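# Sort three cart parcels into matching mail-stop trays

## Task

Move all three parcels from the cart so each sits entirely within the walls of the letter tray marked with its own mail stop code. Every tray must still be on the desk or counter it began on. At the end, release everything and back the robot away; nothing may count as placed if only the robot is holding it there. The robot must not topple or be left leaning, or the task fails.

## Robot and tools

ROBOT. A LinearBot: an omnidirectional wheeled base with a column roughly 1.75 m high. A carriage slides up and down the column over 1.0 m (lift_m) and holds two identical six-joint arms, each ending in a two-finger gripper. The arm mounts sit about 0.57 m + lift_m above the floor, at x 0.27 m and y +0.33 m (left) or -0.33 m (right) on the carriage. Some carriage parts reach about 0.15 m below the mounts. A hand can get 0.78 m from its shoulder but only about 0.38 m beneath its mount. The hand is about 0.16 m long and 0.1 m wide, 0.14 m with fingers open. Parking pose for an arm is joints 1-6 = 0, 0.05, 0.05, 1.45, 0, 0; parked, the robot's footprint is about 0.95 m wide by 0.7 m long. The wheel motors here are weak (2 N m), so a light push already triggers contact_stop.

CAMERAS. carriage_camera is fixed on the carriage, aimed forward and tilted about 20 degrees down, up to about 0.45 m above the arm mounts. left_wrist_camera and right_wrist_camera look out beyond their fingertips. All images are 504x504; a calibration (intrinsics K, distortion, T_world_to_cam with world = base frame) was given but each scene's cameras can be slightly off, and wrist camera poses inherit joint reading errors.

FRAMES. Base frame: origin on the floor below the base centre, x forward, y left, z up. left_hand and right_hand are reported in it, each being the midpoint between that gripper's pads; quat_wxyz rotates base axes into hand axes (hand z along the fingers, fingers open along hand y; straight-up hand with joints 1, 5, 6 at 0 gives 1,0,0,0). Odometry frame is the base frame at scene start; base_odometry counts wheel turns only, so slip shows as travel, and heading runs -3.142 to 3.142, left positive.

TOOLS.
execute_actions: actions is a list with zero or one action. An action may contain base, joints, or both; their motions begin together and may finish at different times. base holds exactly one relative move measured from where the base last reported itself: translate_m (metres, forward positive, -2 to 2), strafe_m (metres, left positive, -2 to 2) or rotate_rad (radians, counter-clockwise/left positive, -6.3 to 6.3). joints is one flat dictionary covering both arms plus the lift, keyed by joint name, each value an absolute target: lift_m 0 to 1 m; left_/right_joint1_rad -2.617 to 3.054 (yaw about vertical, 0 ahead, positive left); joint2_rad 0 to 3.141 (shoulder: 0 upper arm level pointing back, 1.57 vertical, 3.14 level pointing forward); joint3_rad 0 to 3.141 (elbow, 0 folded, 3.14 straight); joint4_rad -1.57 to 1.57 (wrist pitch, positive lifts fingertips); joint5_rad -1.57 to 1.57 (wrist yaw, positive swings fingertips to the RIGHT, opposite to joint 1); joint6_rad -2.094 to 2.094 (roll about the finger axis, positive clockwise viewed from the forearm); left_/right_gripper_m 0 to 0.093 m pad gap. Done tolerances: lift 0.004, joints 1-3 0.02/0.055/0.055, joint4 0.04, joints 5-6 0.02, gripper 0.004. Any action lasts at most 15 s. Joints and base left out of an action may keep driving toward earlier targets without the status showing it. Unknown keys or out-of-range values reject the whole call. cameras lists which images to return (carriage_camera, left_wrist_camera, right_wrist_camera, all); omitted or null gives all, [] gives none. An empty actions list only reports state and images. If a result reports a stop, any later movement, wait or finished_scene calls in that same reply are skipped.
wait: seconds 0 to 10; commands nothing, returns state and images.
zoom_image: camera name and region [x0, y0, x1, y1] in pixels of that camera's latest full image, top-left origin, at most 504 by 504.
read_manual: section "licences"; only URDF licence text, no motion.
finished_scene: scene = number of the current scene; ends it irreversibly after the last command is held and reports success. Replying without a tool call also ends things.

RESULT LINES. base_status and joint_status describe how each motion of the last accepted action ended: done (for the base this only means the wheels turned the commanded amount, slip included; tiny moves may fall short yet say done), off_target (resting away from target, possibly still pushing; normal for a gripper holding something), contact_stop or time_out (target dropped, holds where it stopped), not_followed (arm targets withheld by a self-collision check, with a "joint command not followed" line and usually a cause; the robot may retry them on later actions), limit_stop_at_motor_heat. on_its_own lists uncommanded behaviour; "held at" is a held target, not a position. motor_effort gives percent of max per motor (positive toward larger joint values) with the action's peak in brackets; readings carry fixed and random errors. A lift effort that keeps dropping while lowering means a hand or its load is resting on something. drive_wheels (ignore sign) higher at rest than after free driving means the base is still pressing. ARM HIT flags a hard self-collision; MOTOR HOT warns at 75 °C; OVER-TEMPERATURE FAULT marks a heat stop (90 °C stops that arm 10 s; 100 °C makes the arm go limp and fall). Outstretched arms, even empty, and held loads heat quickly.

CAUTIONS. Hand readings drift from reality, more at long reach; a level hand droops 10-17 cm with 1 kg, and a fully straight arm may not lift 1 kg. Grip force is about 45-60 N per pad. Arms and grippers have no contact stop: blocked, they keep pressing and snap to target once free. Base contact stops come late or not at all; arms are not monitored during turns, and the base may coast about 0.3 m after an arm touches something. After being stopped by an obstacle, reverse about 0.2 m along the path (undo a turn), repeat if still pressed; a retry of such a move may stop spuriously once. Never drive backward into a table edge the column can hit. To untangle withheld arms, move just the withheld arm clear first, then the other in a later action. Avoid arms striking or pressing on each other. Tipping is likeliest with carriage high, arms extended, loads held, pulling, or sudden stops; about 1.5 kg per hand with both arms forward can topple it, and only images reveal a lean. Loose objects may get nudged occasionally. Avoid drops, slips, slams and forceful pushes, and keep motion time short.

Each tool is called after "Request:" by a JSON object that holds its "name" and its "arguments", one argument or row to a line.

## Session

Request:
{"name": "execute_actions", "arguments": {
  "actions": []
}}

Scene clock: 0.00 s.
base_odometry: x=+0.000 y=+0.000 heading=+0.000 (m, m, rad; odometry frame)
base_status: not commanded
joint_positions: lift_m=+0.300 left_joint1_rad=+0.010 left_joint2_rad=+0.017 left_joint3_rad=+0.034 left_joint4_rad=+1.427 left_joint5_rad=+0.009 left_joint6_rad=+0.016 left_gripper_m=+0.094 right_joint1_rad=-0.010 right_joint2_rad=+0.046 right_joint3_rad=+0.057 right_joint4_rad=+1.502 right_joint5_rad=+0.031 right_joint6_rad=+0.028 right_gripper_m=+0.094
joint_status: not commanded
motor_effort: lift_m=+18 drive_wheels=+2 (%)
left_hand: x=+0.2937 y=+0.3116 z=+1.3182 quat_wxyz=(+0.998, +0.005, +0.063, +0.013) (m; base frame)
right_hand: x=+0.2773 y=-0.3184 z=+1.3259 quat_wxyz=(+0.999, +0.016, +0.029, +0.008) (m; base frame)
pictures: carriage_camera, left_wrist_camera, right_wrist_camera
Images, in order (width x height): carriage_camera 504x504, left_wrist_camera 504x504, right_wrist_camera 504x504.

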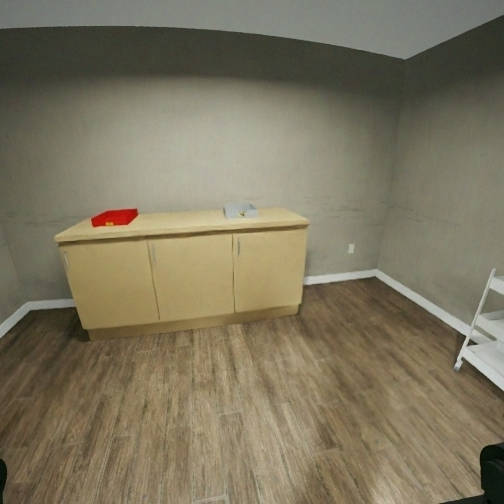

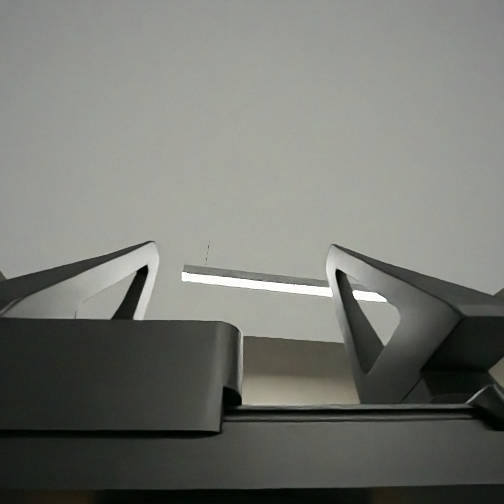

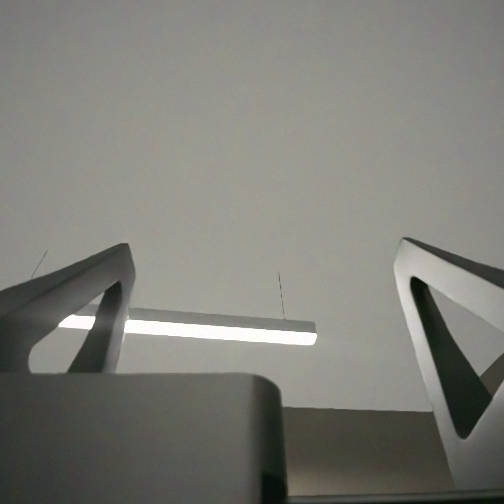

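Request:
{"name": "zoom_image", "arguments": {
  "camera": "carriage_camera",
  "region": [80, 190, 280, 240]
}}

Request:
{"name": "execute_actions", "arguments": {
  "actions": [
    {"base":{"rotate_rad":-1.3}}
  ],
  "cameras": ["carriage_camera"]
}}

Region (80, 190, 280, 240) of carriage_camera's 504x504 image, scaled by 2.520, with more detail than that image has; it fills the top 126 rows of this view, and the rest is white.

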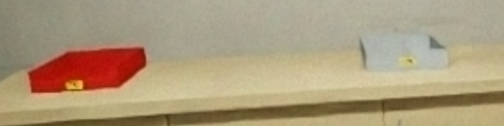

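Scene clock: 3.00 s.
base_odometry: x=+0.000 y=+0.000 heading=-1.299 (m, m, rad; odometry frame)
base_status: done
joint_positions: lift_m=+0.300 left_joint1_rad=+0.010 left_joint2_rad=+0.017 left_joint3_rad=+0.034 left_joint4_rad=+1.427 left_joint5_rad=+0.009 left_joint6_rad=+0.016 left_gripper_m=+0.094 right_joint1_rad=-0.010 right_joint2_rad=+0.046 right_joint3_rad=+0.057 right_joint4_rad=+1.502 right_joint5_rad=+0.031 right_joint6_rad=+0.028 right_gripper_m=+0.094
joint_status: not commanded
motor_effort: lift_m=+18(18) drive_wheels=+16(50) (%)
left_hand: x=+0.2937 y=+0.3116 z=+1.3182 quat_wxyz=(+0.998, +0.005, +0.063, +0.013) (m; base frame)
right_hand: x=+0.2773 y=-0.3184 z=+1.3259 quat_wxyz=(+0.999, +0.016, +0.029, +0.008) (m; base frame)
pictures: carriage_camera
Images, in order (width x height): carriage_camera 504x504.

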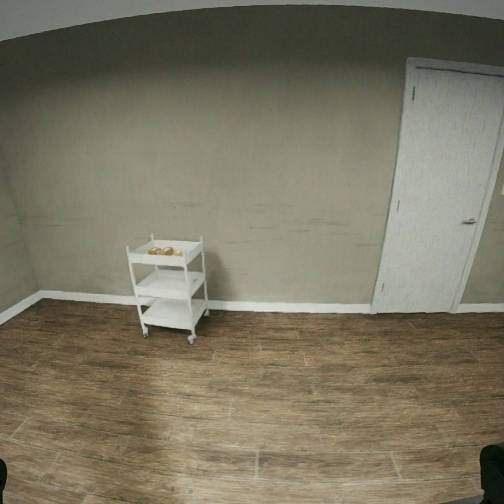

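Request:
{"name": "execute_actions", "arguments": {
  "actions": [
    {"base":{"rotate_rad":-0.18},"joints":{"lift_m":0.45}}
  ],
  "cameras": []
}}

Request:
{"name": "execute_actions", "arguments": {
  "actions": [
    {"base":{"strafe_m":0.92}}
  ],
  "cameras": ["carriage_camera"]
}}

Request:
{"name": "execute_actions", "arguments": {
  "actions": [
    {"base":{"translate_m":1.0}}
  ],
  "cameras": ["carriage_camera"]
}}

Scene clock: 4.73 s.
base_odometry: x=+0.000 y=+0.000 heading=-1.478 (m, m, rad; odometry frame)
base_status: done
joint_positions: lift_m=+0.450 left_joint1_rad=+0.010 left_joint2_rad=+0.017 left_joint3_rad=+0.034 left_joint4_rad=+1.427 left_joint5_rad=+0.009 left_joint6_rad=+0.016 left_gripper_m=+0.094 right_joint1_rad=-0.010 right_joint2_rad=+0.046 right_joint3_rad=+0.057 right_joint4_rad=+1.502 right_joint5_rad=+0.031 right_joint6_rad=+0.028 right_gripper_m=+0.094
joint_status: all done
motor_effort: lift_m=+18(22) drive_wheels=+19(51) (%)
left_hand: x=+0.2937 y=+0.3116 z=+1.4679 quat_wxyz=(+0.998, +0.005, +0.063, +0.013) (m; base frame)
right_hand: x=+0.2773 y=-0.3184 z=+1.4755 quat_wxyz=(+0.999, +0.016, +0.029, +0.008) (m; base frame)
pictures: none
No camera images: the call's "cameras" was empty. Leave "cameras" out to get every camera's image.

Scene clock: 8.97 s.
base_odometry: x=+0.916 y=+0.085 heading=-1.479 (m, m, rad; odometry frame)
base_status: done
joint_positions: lift_m=+0.450 left_joint1_rad=+0.010 left_joint2_rad=+0.017 left_joint3_rad=+0.034 left_joint4_rad=+1.427 left_joint5_rad=+0.009 left_joint6_rad=+0.016 left_gripper_m=+0.094 right_joint1_rad=-0.010 right_joint2_rad=+0.046 right_joint3_rad=+0.057 right_joint4_rad=+1.502 right_joint5_rad=+0.031 right_joint6_rad=+0.028 right_gripper_m=+0.094
joint_status: not commanded
motor_effort: lift_m=+19(19) drive_wheels=-12(53) (%)
left_hand: x=+0.2937 y=+0.3116 z=+1.4679 quat_wxyz=(+0.998, +0.005, +0.063, +0.013) (m; base frame)
right_hand: x=+0.2773 y=-0.3184 z=+1.4755 quat_wxyz=(+0.999, +0.016, +0.029, +0.008) (m; base frame)
pictures: carriage_camera
camera_calibration (this result's frames):
carriage_camera: T_world_to_cam=[[-0.0321341, -0.999468, -0.00556009, 0.0154697], [-0.331755, 0.0159136, -0.943231, 1.43849], [0.942818, -0.0284653, -0.33209, 0.311995], [0, 0, 0, 1]] pos_world=[0.183568, 0.00145101, 1.46052]
Images, in order (width x height): carriage_camera 504x504.

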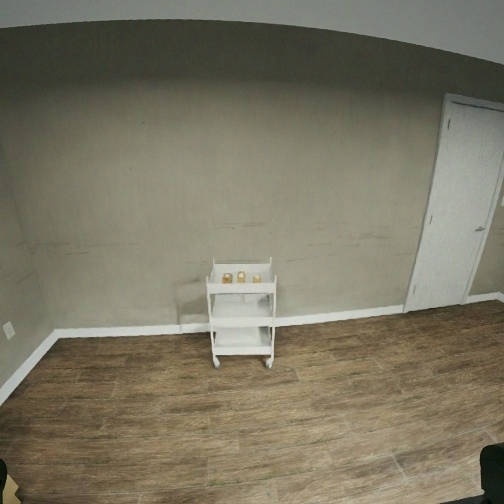

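Scene clock: 13.37 s.
base_odometry: x=+1.009 y=-0.911 heading=-1.478 (m, m, rad; odometry frame)
base_status: done
joint_positions: lift_m=+0.450 left_joint1_rad=+0.010 left_joint2_rad=+0.017 left_joint3_rad=+0.034 left_joint4_rad=+1.426 left_joint5_rad=+0.009 left_joint6_rad=+0.016 left_gripper_m=+0.094 right_joint1_rad=-0.010 right_joint2_rad=+0.046 right_joint3_rad=+0.057 right_joint4_rad=+1.503 right_joint5_rad=+0.031 right_joint6_rad=+0.028 right_gripper_m=+0.094
joint_status: not commanded
motor_effort: lift_m=+19(18) drive_wheels=-8(43) (%)
left_hand: x=+0.2938 y=+0.3116 z=+1.4679 quat_wxyz=(+0.998, +0.005, +0.064, +0.013) (m; base frame)
right_hand: x=+0.2771 y=-0.3184 z=+1.4755 quat_wxyz=(+0.999, +0.016, +0.028, +0.008) (m; base frame)
pictures: carriage_camera
camera_calibration (this result's frames):
carriage_camera: T_world_to_cam=[[-0.0321341, -0.999468, -0.00556009, 0.0154697], [-0.331755, 0.0159136, -0.943231, 1.43849], [0.942818, -0.0284653, -0.33209, 0.311995], [0, 0, 0, 1]] pos_world=[0.183568, 0.00145101, 1.46052]
Images, in order (width x height): carriage_camera 504x504.

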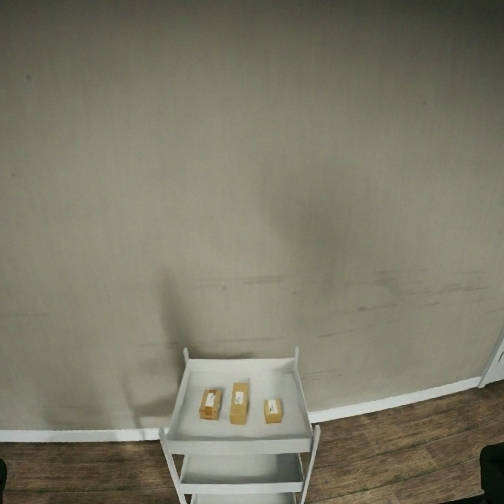

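Request:
{"name": "zoom_image", "arguments": {
  "camera": "carriage_camera",
  "region": [185, 370, 295, 440]
}}

Region (185, 370, 295, 440) of carriage_camera's 504x504 image, scaled by 4.582, with more detail than that image has; it fills the top 321 rows of this view, and the rest is white.

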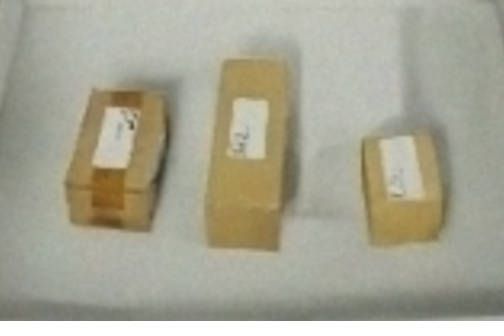

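Request:
{"name": "execute_actions", "arguments": {
  "actions": [
    {"base":{"translate_m":0.17},"joints":{"lift_m":0.33,"left_joint1_rad":-0.3,"left_joint2_rad":2.0,"left_joint3_rad":1.4,"left_joint4_rad":-0.97,"left_joint6_rad":-0.5,"right_joint1_rad":0.3,"right_joint2_rad":2.0,"right_joint3_rad":1.4,"right_joint4_rad":-0.97,"right_joint6_rad":0.6}}
  ],
  "cameras": []
}}

Request:
{"name": "execute_actions", "arguments": {
  "actions": [
    {"joints":{"left_joint1_rad":-0.565,"right_joint1_rad":0.64}}
  ]
}}

Scene clock: 16.50 s.
base_odometry: x=+1.025 y=-1.081 heading=-1.477 (m, m, rad; odometry frame)
base_status: done
joint_positions: lift_m=+0.330 left_joint1_rad=-0.295 left_joint2_rad=+2.001 left_joint3_rad=+1.382 left_joint4_rad=-0.958 left_joint5_rad=+0.009 left_joint6_rad=-0.495 left_gripper_m=+0.094 right_joint1_rad=+0.295 right_joint2_rad=+2.008 right_joint3_rad=+1.368 right_joint4_rad=-0.963 right_joint5_rad=+0.032 right_joint6_rad=+0.590 right_gripper_m=+0.094
joint_status: all done
motor_effort: lift_m=+17(17) drive_wheels=-8(47) (%)
left_hand: x=+0.6094 y=+0.2059 z=+0.9365 quat_wxyz=(-0.005, -0.100, +0.995, -0.003) (m; base frame)
right_hand: x=+0.6050 y=-0.2144 z=+0.9308 quat_wxyz=(-0.008, +0.146, +0.989, -0.021) (m; base frame)
pictures: none
No camera images: the call's "cameras" was empty. Leave "cameras" out to get every camera's image.

Scene clock: 17.47 s.
base_odometry: x=+1.025 y=-1.081 heading=-1.477 (m, m, rad; odometry frame)
base_status: not commanded
joint_positions: lift_m=+0.330 left_joint1_rad=-0.572 left_joint2_rad=+2.001 left_joint3_rad=+1.382 left_joint4_rad=-0.958 left_joint5_rad=+0.009 left_joint6_rad=-0.496 left_gripper_m=+0.094 right_joint1_rad=+0.646 right_joint2_rad=+2.008 right_joint3_rad=+1.368 right_joint4_rad=-0.963 right_joint5_rad=+0.029 right_joint6_rad=+0.591 right_gripper_m=+0.094
joint_status: all done
motor_effort: lift_m=+17(17) drive_wheels=-8(10) (%)
left_hand: x=+0.5670 y=+0.1152 z=+0.9365 quat_wxyz=(-0.005, +0.038, +0.999, -0.002) (m; base frame)
right_hand: x=+0.5500 y=-0.1024 z=+0.9308 quat_wxyz=(-0.004, -0.028, +0.999, -0.021) (m; base frame)
pictures: carriage_camera, left_wrist_camera, right_wrist_camera
camera_calibration (this result's frames):
carriage_camera: T_world_to_cam=[[-0.0321341, -0.999468, -0.00556009, 0.0148039], [-0.331755, 0.0159136, -0.943231, 1.32555], [0.942818, -0.0284653, -0.33209, 0.272231], [0, 0, 0, 1]] pos_world=[0.183568, 0.00145101, 1.34078]
left_wrist_camera: T_world_to_cam=[[-0.0600609, -0.997622, 0.0338036, 0.114062], [-0.810801, 0.0685103, 0.581298, -0.0921211], [-0.582232, 0.00750526, -0.812988, 1.21249], [0, 0, 0, 1]] pos_world=[0.638109, 0.111002, 1.03543]
right_wrist_camera: T_world_to_cam=[[0.0405046, -0.997943, 0.0496965, -0.170427], [-0.820136, -0.00479538, 0.572148, -0.0712184], [-0.570733, -0.0639325, -0.818643, 1.19664], [0, 0, 0, 1]] pos_world=[0.631454, -0.0939142, 1.02884]
Images, in order (width x height): carriage_camera 504x504, left_wrist_camera 504x504, right_wrist_camera 504x504.

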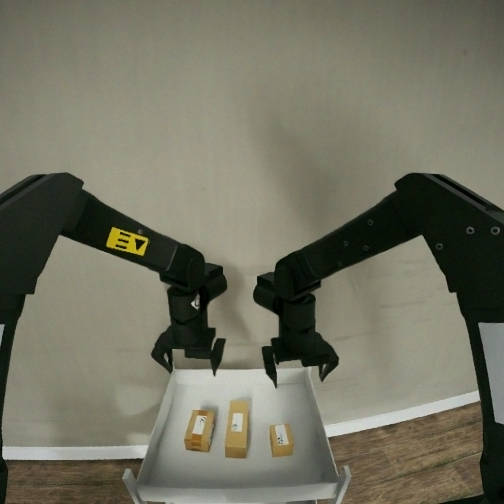

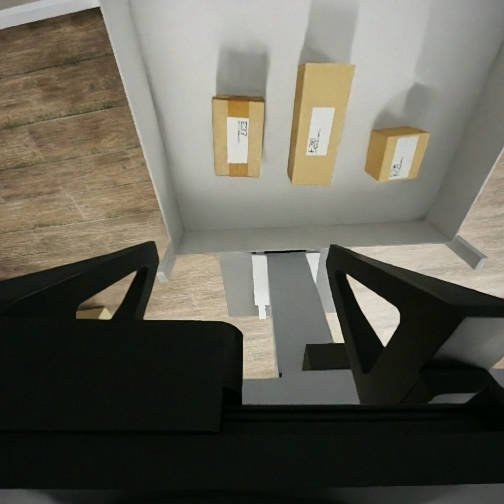

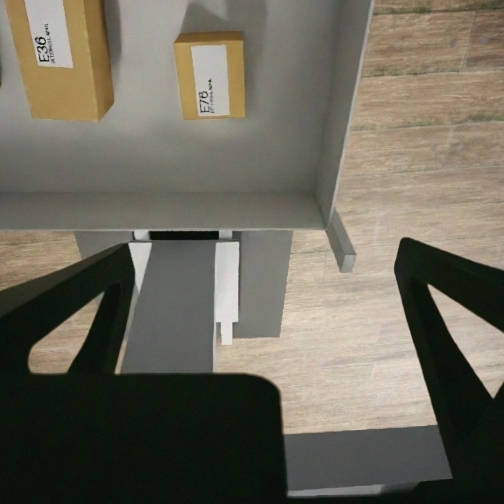

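Request:
{"name": "execute_actions", "arguments": {
  "actions": [
    {"base":{"translate_m":0.028},"joints":{"lift_m":0.2,"right_joint1_rad":0.70,"right_joint3_rad":1.43,"right_joint5_rad":0,"right_joint6_rad":0.67}}
  ]
}}

Scene clock: 18.80 s.
base_odometry: x=+1.028 y=-1.108 heading=-1.477 (m, m, rad; odometry frame)
base_status: done
joint_positions: lift_m=+0.200 left_joint1_rad=-0.569 left_joint2_rad=+1.999 left_joint3_rad=+1.392 left_joint4_rad=-0.960 left_joint5_rad=+0.009 left_joint6_rad=-0.496 left_gripper_m=+0.094 right_joint1_rad=+0.703 right_joint2_rad=+2.006 right_joint3_rad=+1.415 right_joint4_rad=-0.967 right_joint5_rad=+0.001 right_joint6_rad=+0.660 right_gripper_m=+0.094
joint_status: all done
motor_effort: lift_m=+17(17) drive_wheels=-7(46) (%)
left_hand: x=+0.5700 y=+0.1142 z=+0.8094 quat_wxyz=(-0.001, +0.037, +0.999, -0.005) (m; base frame)
right_hand: x=+0.5457 y=-0.0729 z=+0.8123 quat_wxyz=(+0.005, -0.022, +1.000, +0.003) (m; base frame)
pictures: carriage_camera, left_wrist_camera, right_wrist_camera
camera_calibration (this result's frames):
carriage_camera: T_world_to_cam=[[-0.0321341, -0.999468, -0.00556009, 0.0140809], [-0.331755, 0.0159136, -0.943231, 1.20289], [0.942818, -0.0284653, -0.33209, 0.229047], [0, 0, 0, 1]] pos_world=[0.183568, 0.00145101, 1.21075]
left_wrist_camera: T_world_to_cam=[[-0.05808, -0.997563, 0.0386538, 0.112544], [-0.815782, 0.0697432, 0.574139, -0.00722035], [-0.575435, 0.00181291, -0.817845, 1.11159], [0, 0, 0, 1]] pos_world=[0.640294, 0.110759, 0.908903]
right_wrist_camera: T_world_to_cam=[[0.0279527, -0.999609, 0.000515687, -0.0882961], [-0.830254, -0.0229296, 0.556914, 0.0097446], [-0.556684, -0.0159954, -0.83057, 1.1045], [0, 0, 0, 1]] pos_world=[0.625415, -0.0703713, 0.911981]
Images, in order (width x height): carriage_camera 504x504, left_wrist_camera 504x504, right_wrist_camera 504x504.

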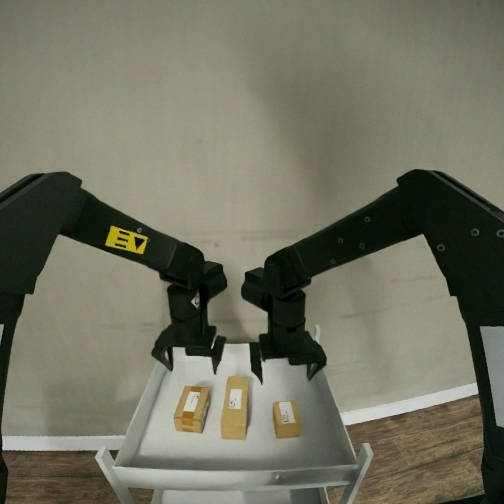

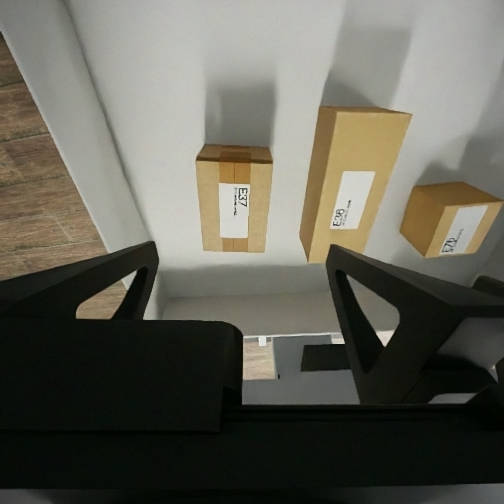

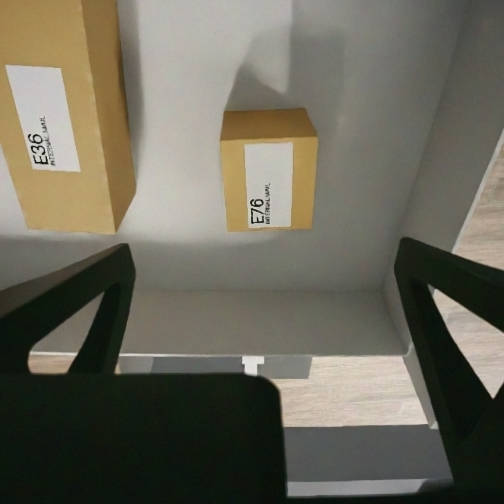

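Request:
{"name": "execute_actions", "arguments": {
  "actions": [
    {"base":{"translate_m":-0.008},"joints":{"lift_m":0.13,"left_joint1_rad":-0.54,"right_joint1_rad":0.69,"left_gripper_m":0.082,"right_gripper_m":0.082}}
  ]
}}

Scene clock: 19.80 s.
base_odometry: x=+1.028 y=-1.100 heading=-1.476 (m, m, rad; odometry frame)
base_status: done
joint_positions: lift_m=+0.130 left_joint1_rad=-0.540 left_joint2_rad=+1.999 left_joint3_rad=+1.393 left_joint4_rad=-0.961 left_joint5_rad=+0.009 left_joint6_rad=-0.496 left_gripper_m=+0.082 right_joint1_rad=+0.693 right_joint2_rad=+2.007 right_joint3_rad=+1.415 right_joint4_rad=-0.968 right_joint5_rad=+0.001 right_joint6_rad=+0.660 right_gripper_m=+0.082
joint_status: all done
motor_effort: lift_m=+17(17) drive_wheels=+9(32) (%)
left_hand: x=+0.5755 y=+0.1233 z=+0.7394 quat_wxyz=(-0.001, +0.022, +1.000, -0.005) (m; base frame)
right_hand: x=+0.5480 y=-0.0761 z=+0.7419 quat_wxyz=(+0.004, -0.016, +1.000, +0.003) (m; base frame)
pictures: carriage_camera, left_wrist_camera, right_wrist_camera
camera_calibration (this result's frames):
carriage_camera: T_world_to_cam=[[-0.0321341, -0.999468, -0.00556009, 0.0136914], [-0.331755, 0.0159136, -0.943231, 1.13681], [0.942818, -0.0284653, -0.33209, 0.20578], [0, 0, 0, 1]] pos_world=[0.183568, 0.00145101, 1.14069]
left_wrist_camera: T_world_to_cam=[[-0.0291005, -0.99885, 0.0380943, 0.108518], [-0.816897, 0.0457277, 0.574968, 0.0398171], [-0.576049, -0.0143873, -0.817289, 1.05941], [0, 0, 0, 1]] pos_world=[0.645957, 0.121815, 0.838818]
right_wrist_camera: T_world_to_cam=[[0.0172796, -0.99985, 0.00117198, -0.0861322], [-0.829661, -0.0136842, 0.5581, 0.0502531], [-0.558, -0.0106161, -0.829773, 1.04785], [0, 0, 0, 1]] pos_world=[0.627884, -0.0743075, 0.841535]
Images, in order (width x height): carriage_camera 504x504, left_wrist_camera 504x504, right_wrist_camera 504x504.

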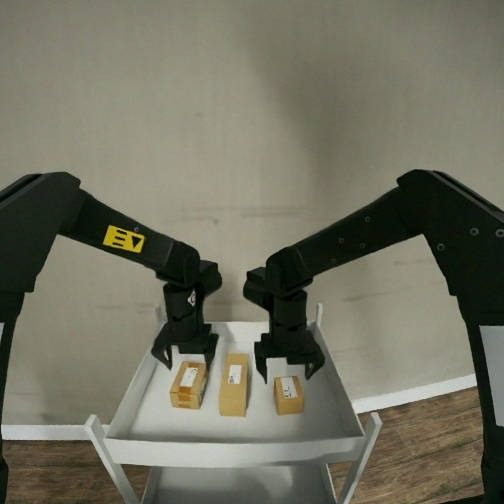

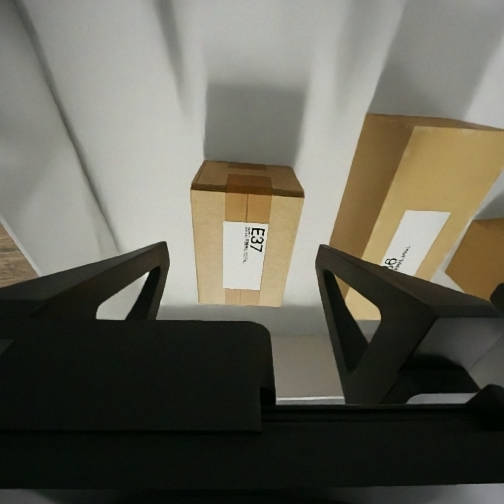

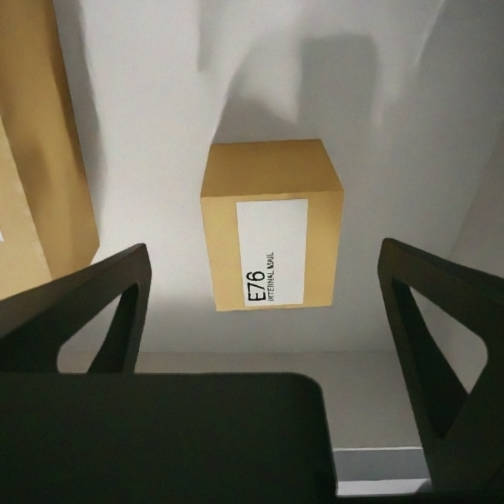

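Request:
{"name": "execute_actions", "arguments": {
  "actions": [
    {"base":{"translate_m":-0.01},"joints":{"lift_m":0.094}}
  ]
}}

Scene clock: 20.73 s.
base_odometry: x=+1.027 y=-1.090 heading=-1.476 (m, m, rad; odometry frame)
base_status: done
joint_positions: lift_m=+0.094 left_joint1_rad=-0.540 left_joint2_rad=+2.000 left_joint3_rad=+1.393 left_joint4_rad=-0.963 left_joint5_rad=+0.009 left_joint6_rad=-0.496 left_gripper_m=+0.082 right_joint1_rad=+0.693 right_joint2_rad=+2.009 right_joint3_rad=+1.415 right_joint4_rad=-0.969 right_joint5_rad=+0.000 right_joint6_rad=+0.660 right_gripper_m=+0.082
joint_status: all done
motor_effort: lift_m=+17(17) drive_wheels=+12(35) (%)
left_hand: x=+0.5750 y=+0.1236 z=+0.7033 quat_wxyz=(-0.002, +0.022, +1.000, -0.004) (m; base frame)
right_hand: x=+0.5476 y=-0.0763 z=+0.7052 quat_wxyz=(+0.003, -0.016, +1.000, +0.002) (m; base frame)
pictures: carriage_camera, left_wrist_camera, right_wrist_camera
camera_calibration (this result's frames):
carriage_camera: T_world_to_cam=[[-0.0321341, -0.999468, -0.00556009, 0.0134916], [-0.331755, 0.0159136, -0.943231, 1.10291], [0.942818, -0.0284653, -0.33209, 0.193847], [0, 0, 0, 1]] pos_world=[0.183568, 0.00145101, 1.10475]
left_wrist_camera: T_world_to_cam=[[-0.0290268, -0.998895, 0.0369753, 0.110889], [-0.815767, 0.0450497, 0.576623, 0.0584568], [-0.577652, -0.0134257, -0.816173, 1.02971], [0, 0, 0, 1]] pos_world=[0.645718, 0.121958, 0.802612]
right_wrist_camera: T_world_to_cam=[[0.0169068, -0.999853, 0.00278002, -0.0872198], [-0.828215, -0.0124467, 0.560272, 0.0682325], [-0.560155, -0.0117748, -0.828304, 1.01723], [0, 0, 0, 1]] pos_world=[0.627791, -0.07438, 0.804587]
Images, in order (width x height): carriage_camera 504x504, left_wrist_camera 504x504, right_wrist_camera 504x504.

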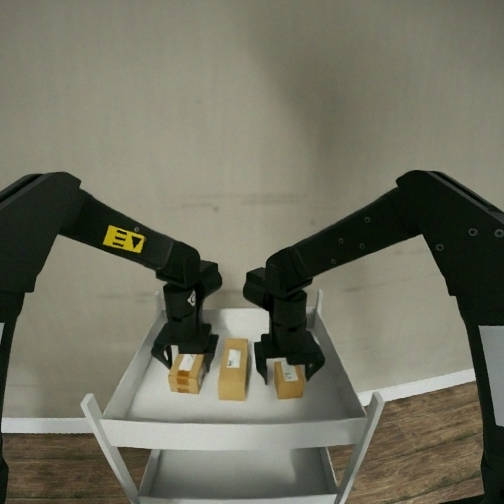

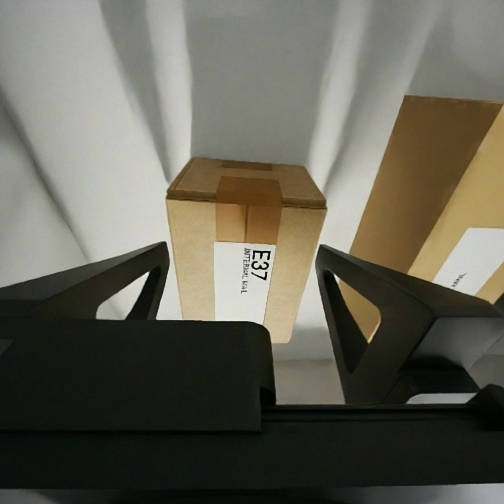

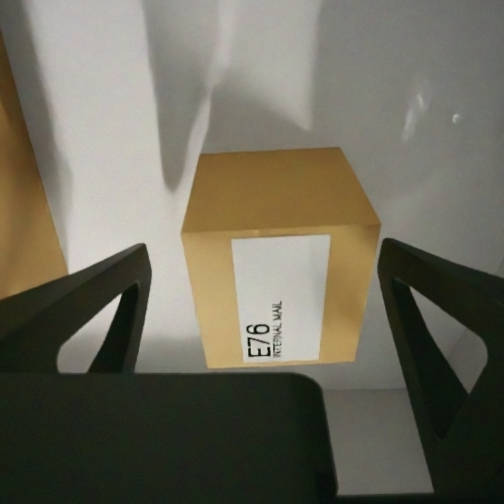

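Request:
{"name": "execute_actions", "arguments": {
  "actions": [
    {"joints":{"left_gripper_m":0.04,"right_gripper_m":0.035}}
  ],
  "cameras": []
}}

Request:
{"name": "execute_actions", "arguments": {
  "actions": [
    {"joints":{"lift_m":0.3}}
  ]
}}

Scene clock: 21.60 s.
base_odometry: x=+1.027 y=-1.090 heading=-1.476 (m, m, rad; odometry frame)
base_status: not commanded
joint_positions: lift_m=+0.094 left_joint1_rad=-0.540 left_joint2_rad=+2.000 left_joint3_rad=+1.393 left_joint4_rad=-0.963 left_joint5_rad=+0.009 left_joint6_rad=-0.496 left_gripper_m=+0.059 right_joint1_rad=+0.693 right_joint2_rad=+2.009 right_joint3_rad=+1.415 right_joint4_rad=-0.969 right_joint5_rad=+0.000 right_joint6_rad=+0.660 right_gripper_m=+0.049
joint_status: left_gripper_m off_target (ended at +0.059, target +0.040); right_gripper_m off_target (ended at +0.049, target +0.035)
motor_effort: lift_m=+17(17) drive_wheels=+4(5) (%)
left_hand: x=+0.5750 y=+0.1236 z=+0.7033 quat_wxyz=(-0.002, +0.022, +1.000, -0.004) (m; base frame)
right_hand: x=+0.5476 y=-0.0762 z=+0.7052 quat_wxyz=(+0.003, -0.016, +1.000, +0.002) (m; base frame)
pictures: none
No camera images: the call's "cameras" was empty. Leave "cameras" out to get every camera's image.

Scene clock: 22.97 s.
base_odometry: x=+1.027 y=-1.090 heading=-1.476 (m, m, rad; odometry frame)
base_status: not commanded
joint_positions: lift_m=+0.300 left_joint1_rad=-0.540 left_joint2_rad=+2.000 left_joint3_rad=+1.393 left_joint4_rad=-0.964 left_joint5_rad=+0.009 left_joint6_rad=-0.496 left_gripper_m=+0.059 right_joint1_rad=+0.693 right_joint2_rad=+2.009 right_joint3_rad=+1.415 right_joint4_rad=-0.969 right_joint5_rad=+0.000 right_joint6_rad=+0.660 right_gripper_m=+0.049
joint_status: all done
motor_effort: lift_m=+18(23) drive_wheels=+2(7) (%)
left_hand: x=+0.5749 y=+0.1236 z=+0.9089 quat_wxyz=(-0.002, +0.022, +1.000, -0.004) (m; base frame)
right_hand: x=+0.5475 y=-0.0763 z=+0.9108 quat_wxyz=(+0.003, -0.016, +1.000, +0.002) (m; base frame)
pictures: carriage_camera, left_wrist_camera, right_wrist_camera
camera_calibration (this result's frames):
carriage_camera: T_world_to_cam=[[-0.0321341, -0.999468, -0.00556009, 0.0146355], [-0.331755, 0.0159136, -0.943231, 1.29698], [0.942818, -0.0284653, -0.33209, 0.262173], [0, 0, 0, 1]] pos_world=[0.183568, 0.00145101, 1.3105]
left_wrist_camera: T_world_to_cam=[[-0.0286216, -0.99892, 0.0366004, 0.103462], [-0.815405, 0.0445112, 0.577177, -0.060844], [-0.578183, -0.0133245, -0.815798, 1.19741], [0, 0, 0, 1]] pos_world=[0.645672, 0.122013, 1.00818]
right_wrist_camera: T_world_to_cam=[[0.016911, -0.999853, 0.00272099, -0.0877113], [-0.827914, -0.012477, 0.560716, -0.0475951], [-0.5606, -0.011735, -0.828004, 1.18747], [0, 0, 0, 1]] pos_world=[0.627775, -0.0743573, 1.01016]
Images, in order (width x height): carriage_camera 504x504, left_wrist_camera 504x504, right_wrist_camera 504x504.

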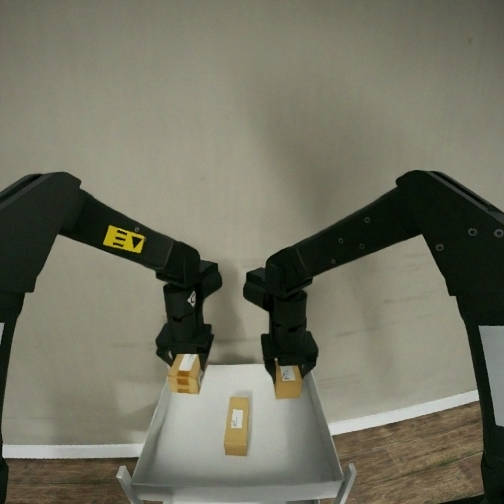

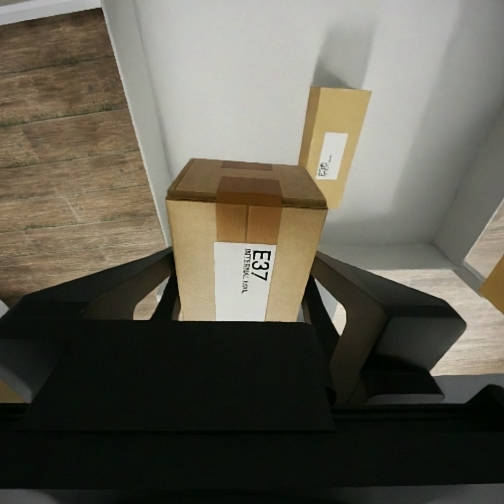

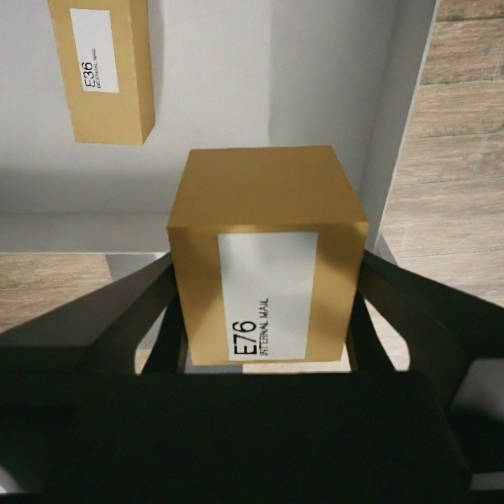

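Request:
{"name": "execute_actions", "arguments": {
  "actions": [
    {"base":{"translate_m":-1.0},"joints":{"lift_m":0.55,"left_joint1_rad":0,"left_joint6_rad":0,"right_joint1_rad":0,"right_joint6_rad":0}}
  ],
  "cameras": []
}}

Request:
{"name": "execute_actions", "arguments": {
  "actions": [
    {"base":{"rotate_rad":1.70}}
  ],
  "cameras": ["carriage_camera"]
}}

Request:
{"name": "zoom_image", "arguments": {
  "camera": "carriage_camera",
  "region": [60, 260, 340, 360]
}}

Scene clock: 27.83 s.
base_odometry: x=+0.932 y=-0.095 heading=-1.476 (m, m, rad; odometry frame)
base_status: done
joint_positions: lift_m=+0.550 left_joint1_rad=+0.004 left_joint2_rad=+2.003 left_joint3_rad=+1.393 left_joint4_rad=-0.963 left_joint5_rad=+0.008 left_joint6_rad=-0.005 left_gripper_m=+0.059 right_joint1_rad=-0.005 right_joint2_rad=+2.011 right_joint3_rad=+1.415 right_joint4_rad=-0.967 right_joint5_rad=+0.003 right_joint6_rad=+0.011 right_gripper_m=+0.049
joint_status: all done
motor_effort: lift_m=+19(22) drive_wheels=-2(56) (%)
left_hand: x=+0.6276 y=+0.3128 z=+1.1580 quat_wxyz=(-0.001, -0.004, +1.000, -0.004) (m; base frame)
right_hand: x=+0.6332 y=-0.3152 z=+1.1603 quat_wxyz=(+0.004, +0.008, +1.000, -0.002) (m; base frame)
pictures: none
No camera images: the call's "cameras" was empty. Leave "cameras" out to get every camera's image.

Scene clock: 31.07 s.
base_odometry: x=+0.932 y=-0.095 heading=+0.223 (m, m, rad; odometry frame)
base_status: done
joint_positions: lift_m=+0.550 left_joint1_rad=+0.006 left_joint2_rad=+2.003 left_joint3_rad=+1.393 left_joint4_rad=-0.963 left_joint5_rad=+0.008 left_joint6_rad=-0.005 left_gripper_m=+0.060 right_joint1_rad=-0.002 right_joint2_rad=+2.011 right_joint3_rad=+1.415 right_joint4_rad=-0.966 right_joint5_rad=+0.003 right_joint6_rad=+0.010 right_gripper_m=+0.049
joint_status: not commanded
motor_effort: lift_m=+19(18) drive_wheels=+19(59) (%)
left_hand: x=+0.6277 y=+0.3138 z=+1.1580 quat_wxyz=(-0.001, -0.005, +1.000, -0.004) (m; base frame)
right_hand: x=+0.6335 y=-0.3142 z=+1.1603 quat_wxyz=(+0.004, +0.006, +1.000, -0.001) (m; base frame)
pictures: carriage_camera
camera_calibration (this result's frames):
carriage_camera: T_world_to_cam=[[-0.0321341, -0.999468, -0.00556009, 0.0160257], [-0.331755, 0.0159136, -0.943231, 1.53281], [0.942818, -0.0284653, -0.33209, 0.345203], [0, 0, 0, 1]] pos_world=[0.183568, 0.00145101, 1.56052]
Images, in order (width x height): carriage_camera 504x504.

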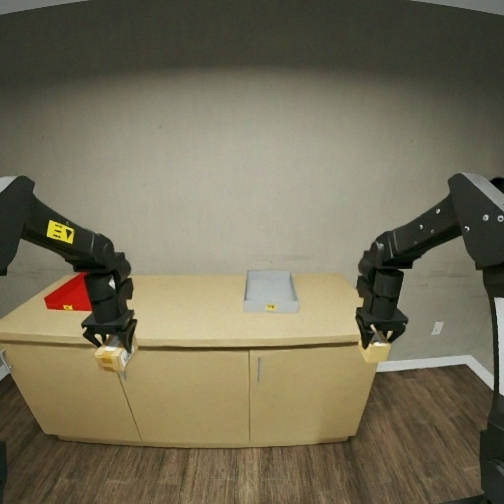

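Region (60, 260, 340, 360) of carriage_camera's 504x504 image, scaled by 1.800, with more detail than that image has; it fills the top 180 rows of this view, and the rest is white.

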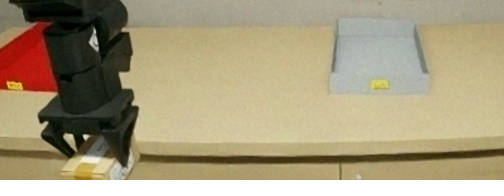

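Request:
{"name": "zoom_image", "arguments": {
  "camera": "carriage_camera",
  "region": [40, 280, 150, 390]
}}

Request:
{"name": "zoom_image", "arguments": {
  "camera": "carriage_camera",
  "region": [245, 290, 305, 320]
}}

Request:
{"name": "execute_actions", "arguments": {
  "actions": [],
  "cameras": ["left_wrist_camera"]
}}

Region (40, 280, 150, 390) of carriage_camera's 504x504 image, scaled by 4.582, with more detail than that image has.

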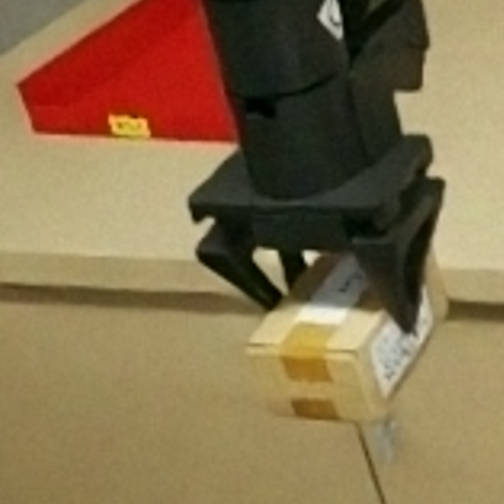

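Region (245, 290, 305, 320) of carriage_camera's 504x504 image, scaled by 8.400, with more detail than that image has.

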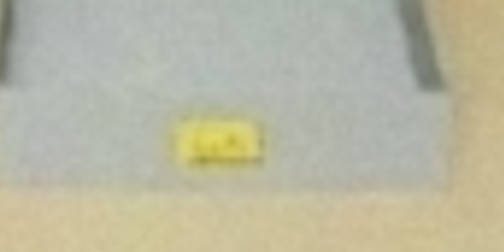

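Scene clock: 31.30 s.
base_odometry: x=+0.932 y=-0.095 heading=+0.223 (m, m, rad; odometry frame)
base_status: done
joint_positions: lift_m=+0.550 left_joint1_rad=+0.006 left_joint2_rad=+2.003 left_joint3_rad=+1.393 left_joint4_rad=-0.963 left_joint5_rad=+0.008 left_joint6_rad=-0.005 left_gripper_m=+0.060 right_joint1_rad=-0.002 right_joint2_rad=+2.011 right_joint3_rad=+1.415 right_joint4_rad=-0.966 right_joint5_rad=+0.003 right_joint6_rad=+0.010 right_gripper_m=+0.049
joint_status: not commanded
motor_effort: lift_m=+19(18) drive_wheels=+16(59) (%)
left_hand: x=+0.6277 y=+0.3138 z=+1.1580 quat_wxyz=(-0.001, -0.005, +1.000, -0.004) (m; base frame)
right_hand: x=+0.6335 y=-0.3142 z=+1.1603 quat_wxyz=(+0.004, +0.006, +1.000, -0.001) (m; base frame)
pictures: left_wrist_camera
camera_calibration (this result's frames):
left_wrist_camera: T_world_to_cam=[[0.0261991, -0.998983, 0.0367028, 0.251289], [-0.817947, -0.000314921, 0.575294, -0.152228], [-0.574697, -0.0450931, -0.817123, 1.44297], [0, 0, 0, 1]] pos_world=[0.698175, 0.316054, 1.25744]
Images, in order (width x height): left_wrist_camera 504x504.

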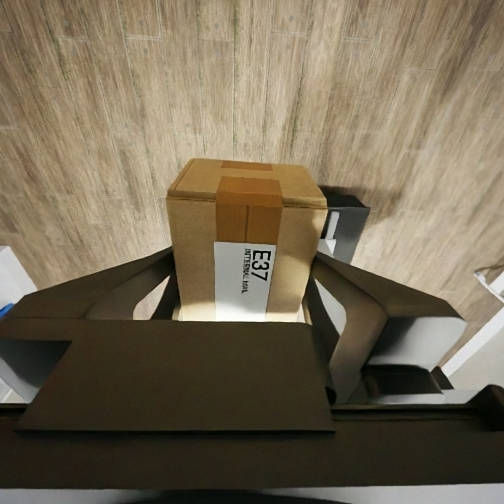

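Request:
{"name": "execute_actions", "arguments": {
  "actions": [
    {"base":{"translate_m":0.5},"joints":{"lift_m":0.48}}
  ],
  "cameras": ["carriage_camera"]
}}

Request:
{"name": "zoom_image", "arguments": {
  "camera": "carriage_camera",
  "region": [230, 340, 350, 410]
}}

Request:
{"name": "zoom_image", "arguments": {
  "camera": "carriage_camera",
  "region": [90, 330, 150, 380]
}}

Scene clock: 34.77 s.
base_odometry: x=+1.420 y=+0.016 heading=+0.224 (m, m, rad; odometry frame)
base_status: done
joint_positions: lift_m=+0.480 left_joint1_rad=+0.006 left_joint2_rad=+2.003 left_joint3_rad=+1.393 left_joint4_rad=-0.965 left_joint5_rad=+0.008 left_joint6_rad=-0.005 left_gripper_m=+0.060 right_joint1_rad=-0.002 right_joint2_rad=+2.010 right_joint3_rad=+1.415 right_joint4_rad=-0.968 right_joint5_rad=+0.003 right_joint6_rad=+0.010 right_gripper_m=+0.049
joint_status: all done
motor_effort: lift_m=+17(17) drive_wheels=-11(48) (%)
left_hand: x=+0.6272 y=+0.3136 z=+1.0880 quat_wxyz=(-0.002, -0.005, +1.000, -0.004) (m; base frame)
right_hand: x=+0.6330 y=-0.3142 z=+1.0907 quat_wxyz=(+0.004, +0.006, +1.000, -0.001) (m; base frame)
pictures: carriage_camera
camera_calibration (this result's frames):
carriage_camera: T_world_to_cam=[[-0.0321341, -0.999468, -0.00556009, 0.0156374], [-0.331755, 0.0159136, -0.943231, 1.46693], [0.942818, -0.0284653, -0.33209, 0.32201], [0, 0, 0, 1]] pos_world=[0.183568, 0.00145101, 1.49068]
Images, in order (width x height): carriage_camera 504x504.

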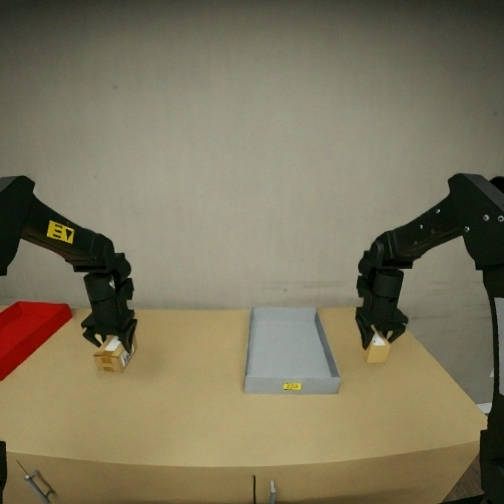

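Region (230, 340, 350, 410) of carriage_camera's 504x504 image, scaled by 4.200, with more detail than that image has; it fills the top 294 rows of this view, and the rest is white.

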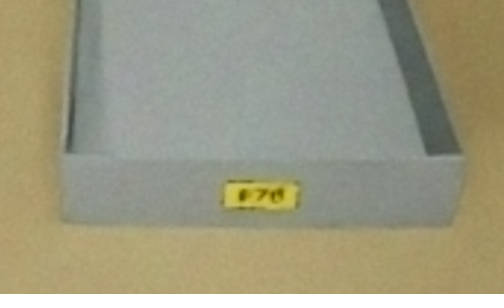

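Region (90, 330, 150, 380) of carriage_camera's 504x504 image, scaled by 8.400, with more detail than that image has.

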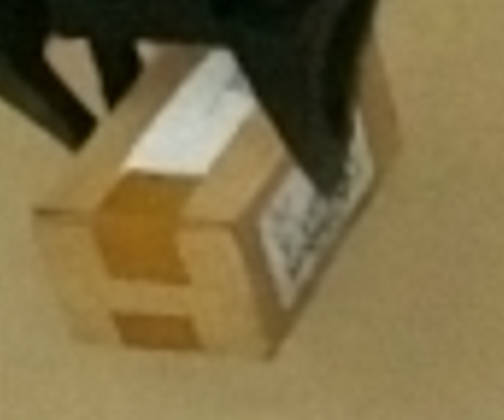

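Request:
{"name": "execute_actions", "arguments": {
  "actions": [
    {"base":{"strafe_m":0.185},"joints":{"right_joint2_rad":2.5,"right_joint3_rad":2.32,"right_joint4_rad":-1.35,"left_joint2_rad":1.6,"left_joint3_rad":1.4,"left_joint4_rad":-1.37}}
  ],
  "cameras": []
}}

Request:
{"name": "execute_actions", "arguments": {
  "actions": [
    {"joints":{"lift_m":0.39}}
  ],
  "cameras": ["carriage_camera","right_wrist_camera"]
}}

Request:
{"name": "zoom_image", "arguments": {
  "camera": "carriage_camera",
  "region": [300, 270, 440, 390]
}}

Request:
{"name": "zoom_image", "arguments": {
  "camera": "carriage_camera",
  "region": [0, 290, 120, 390]
}}

Scene clock: 37.33 s.
base_odometry: x=+1.379 y=+0.197 heading=+0.224 (m, m, rad; odometry frame)
base_status: done
joint_positions: lift_m=+0.480 left_joint1_rad=+0.003 left_joint2_rad=+1.597 left_joint3_rad=+1.393 left_joint4_rad=-1.362 left_joint5_rad=+0.008 left_joint6_rad=-0.005 left_gripper_m=+0.060 right_joint1_rad=+0.002 right_joint2_rad=+2.515 right_joint3_rad=+2.298 right_joint4_rad=-1.336 right_joint5_rad=+0.002 right_joint6_rad=+0.010 right_gripper_m=+0.049
joint_status: all done
motor_effort: lift_m=+17(18) drive_wheels=-4(44) (%)
left_hand: x=+0.5425 y=+0.3122 z=+1.2126 quat_wxyz=(+0.002, -0.004, +1.000, -0.004) (m; base frame)
right_hand: x=+0.7531 y=-0.3123 z=+1.1003 quat_wxyz=(+0.009, +0.004, +1.000, -0.001) (m; base frame)
pictures: none
No camera images: the call's "cameras" was empty. Leave "cameras" out to get every camera's image.

Scene clock: 38.23 s.
base_odometry: x=+1.379 y=+0.197 heading=+0.224 (m, m, rad; odometry frame)
base_status: not commanded
joint_positions: lift_m=+0.390 left_joint1_rad=+0.003 left_joint2_rad=+1.598 left_joint3_rad=+1.393 left_joint4_rad=-1.362 left_joint5_rad=+0.008 left_joint6_rad=-0.005 left_gripper_m=+0.060 right_joint1_rad=+0.002 right_joint2_rad=+2.517 right_joint3_rad=+2.298 right_joint4_rad=-1.340 right_joint5_rad=+0.002 right_joint6_rad=+0.010 right_gripper_m=+0.049
joint_status: all done
motor_effort: lift_m=+17(17) drive_wheels=-3(8) (%)
left_hand: x=+0.5425 y=+0.3122 z=+1.1223 quat_wxyz=(+0.002, -0.004, +1.000, -0.004) (m; base frame)
right_hand: x=+0.7519 y=-0.3123 z=+1.0096 quat_wxyz=(+0.006, +0.004, +1.000, -0.001) (m; base frame)
pictures: carriage_camera, right_wrist_camera
camera_calibration (this result's frames):
carriage_camera: T_world_to_cam=[[-0.0321341, -0.999468, -0.00556009, 0.0151371], [-0.331755, 0.0159136, -0.943231, 1.38207], [0.942818, -0.0284653, -0.33209, 0.292131], [0, 0, 0, 1]] pos_world=[0.183568, 0.00145101, 1.40071]
right_wrist_camera: T_world_to_cam=[[-0.023614, -0.999677, 0.00939563, -0.303692], [-0.831611, 0.0248584, 0.554801, 0.0836769], [-0.554856, 0.00528759, -0.83193, 1.38598], [0, 0, 0, 1]] pos_world=[0.831435, -0.313003, 1.10947]
Images, in order (width x height): carriage_camera 504x504, right_wrist_camera 504x504.

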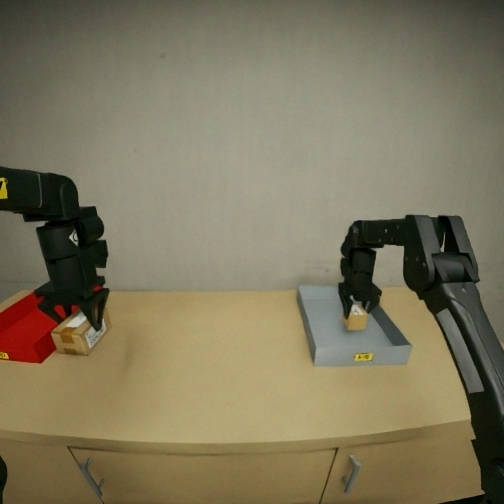

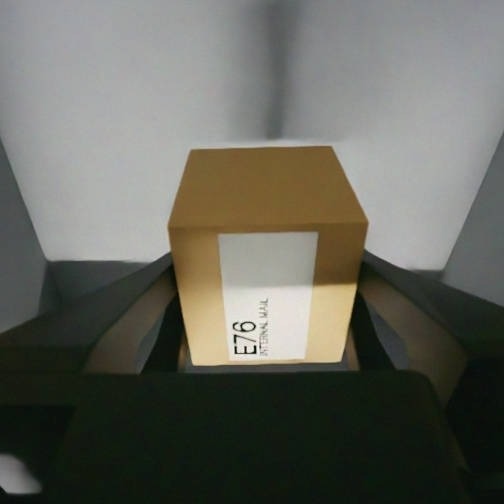

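Region (300, 270, 440, 390) of carriage_camera's 504x504 image, scaled by 3.600, with more detail than that image has; it fills the top 432 rows of this view, and the rest is white.

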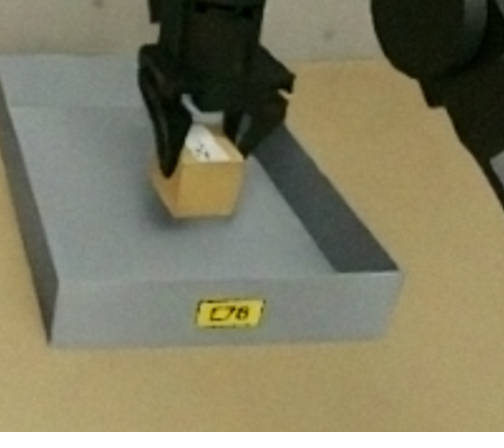

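Region (0, 290, 120, 390) of carriage_camera's 504x504 image, scaled by 4.200, with more detail than that image has.

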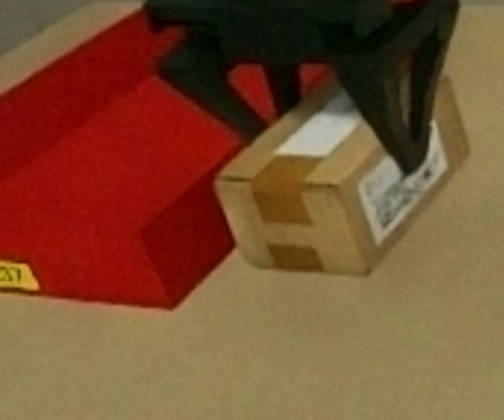

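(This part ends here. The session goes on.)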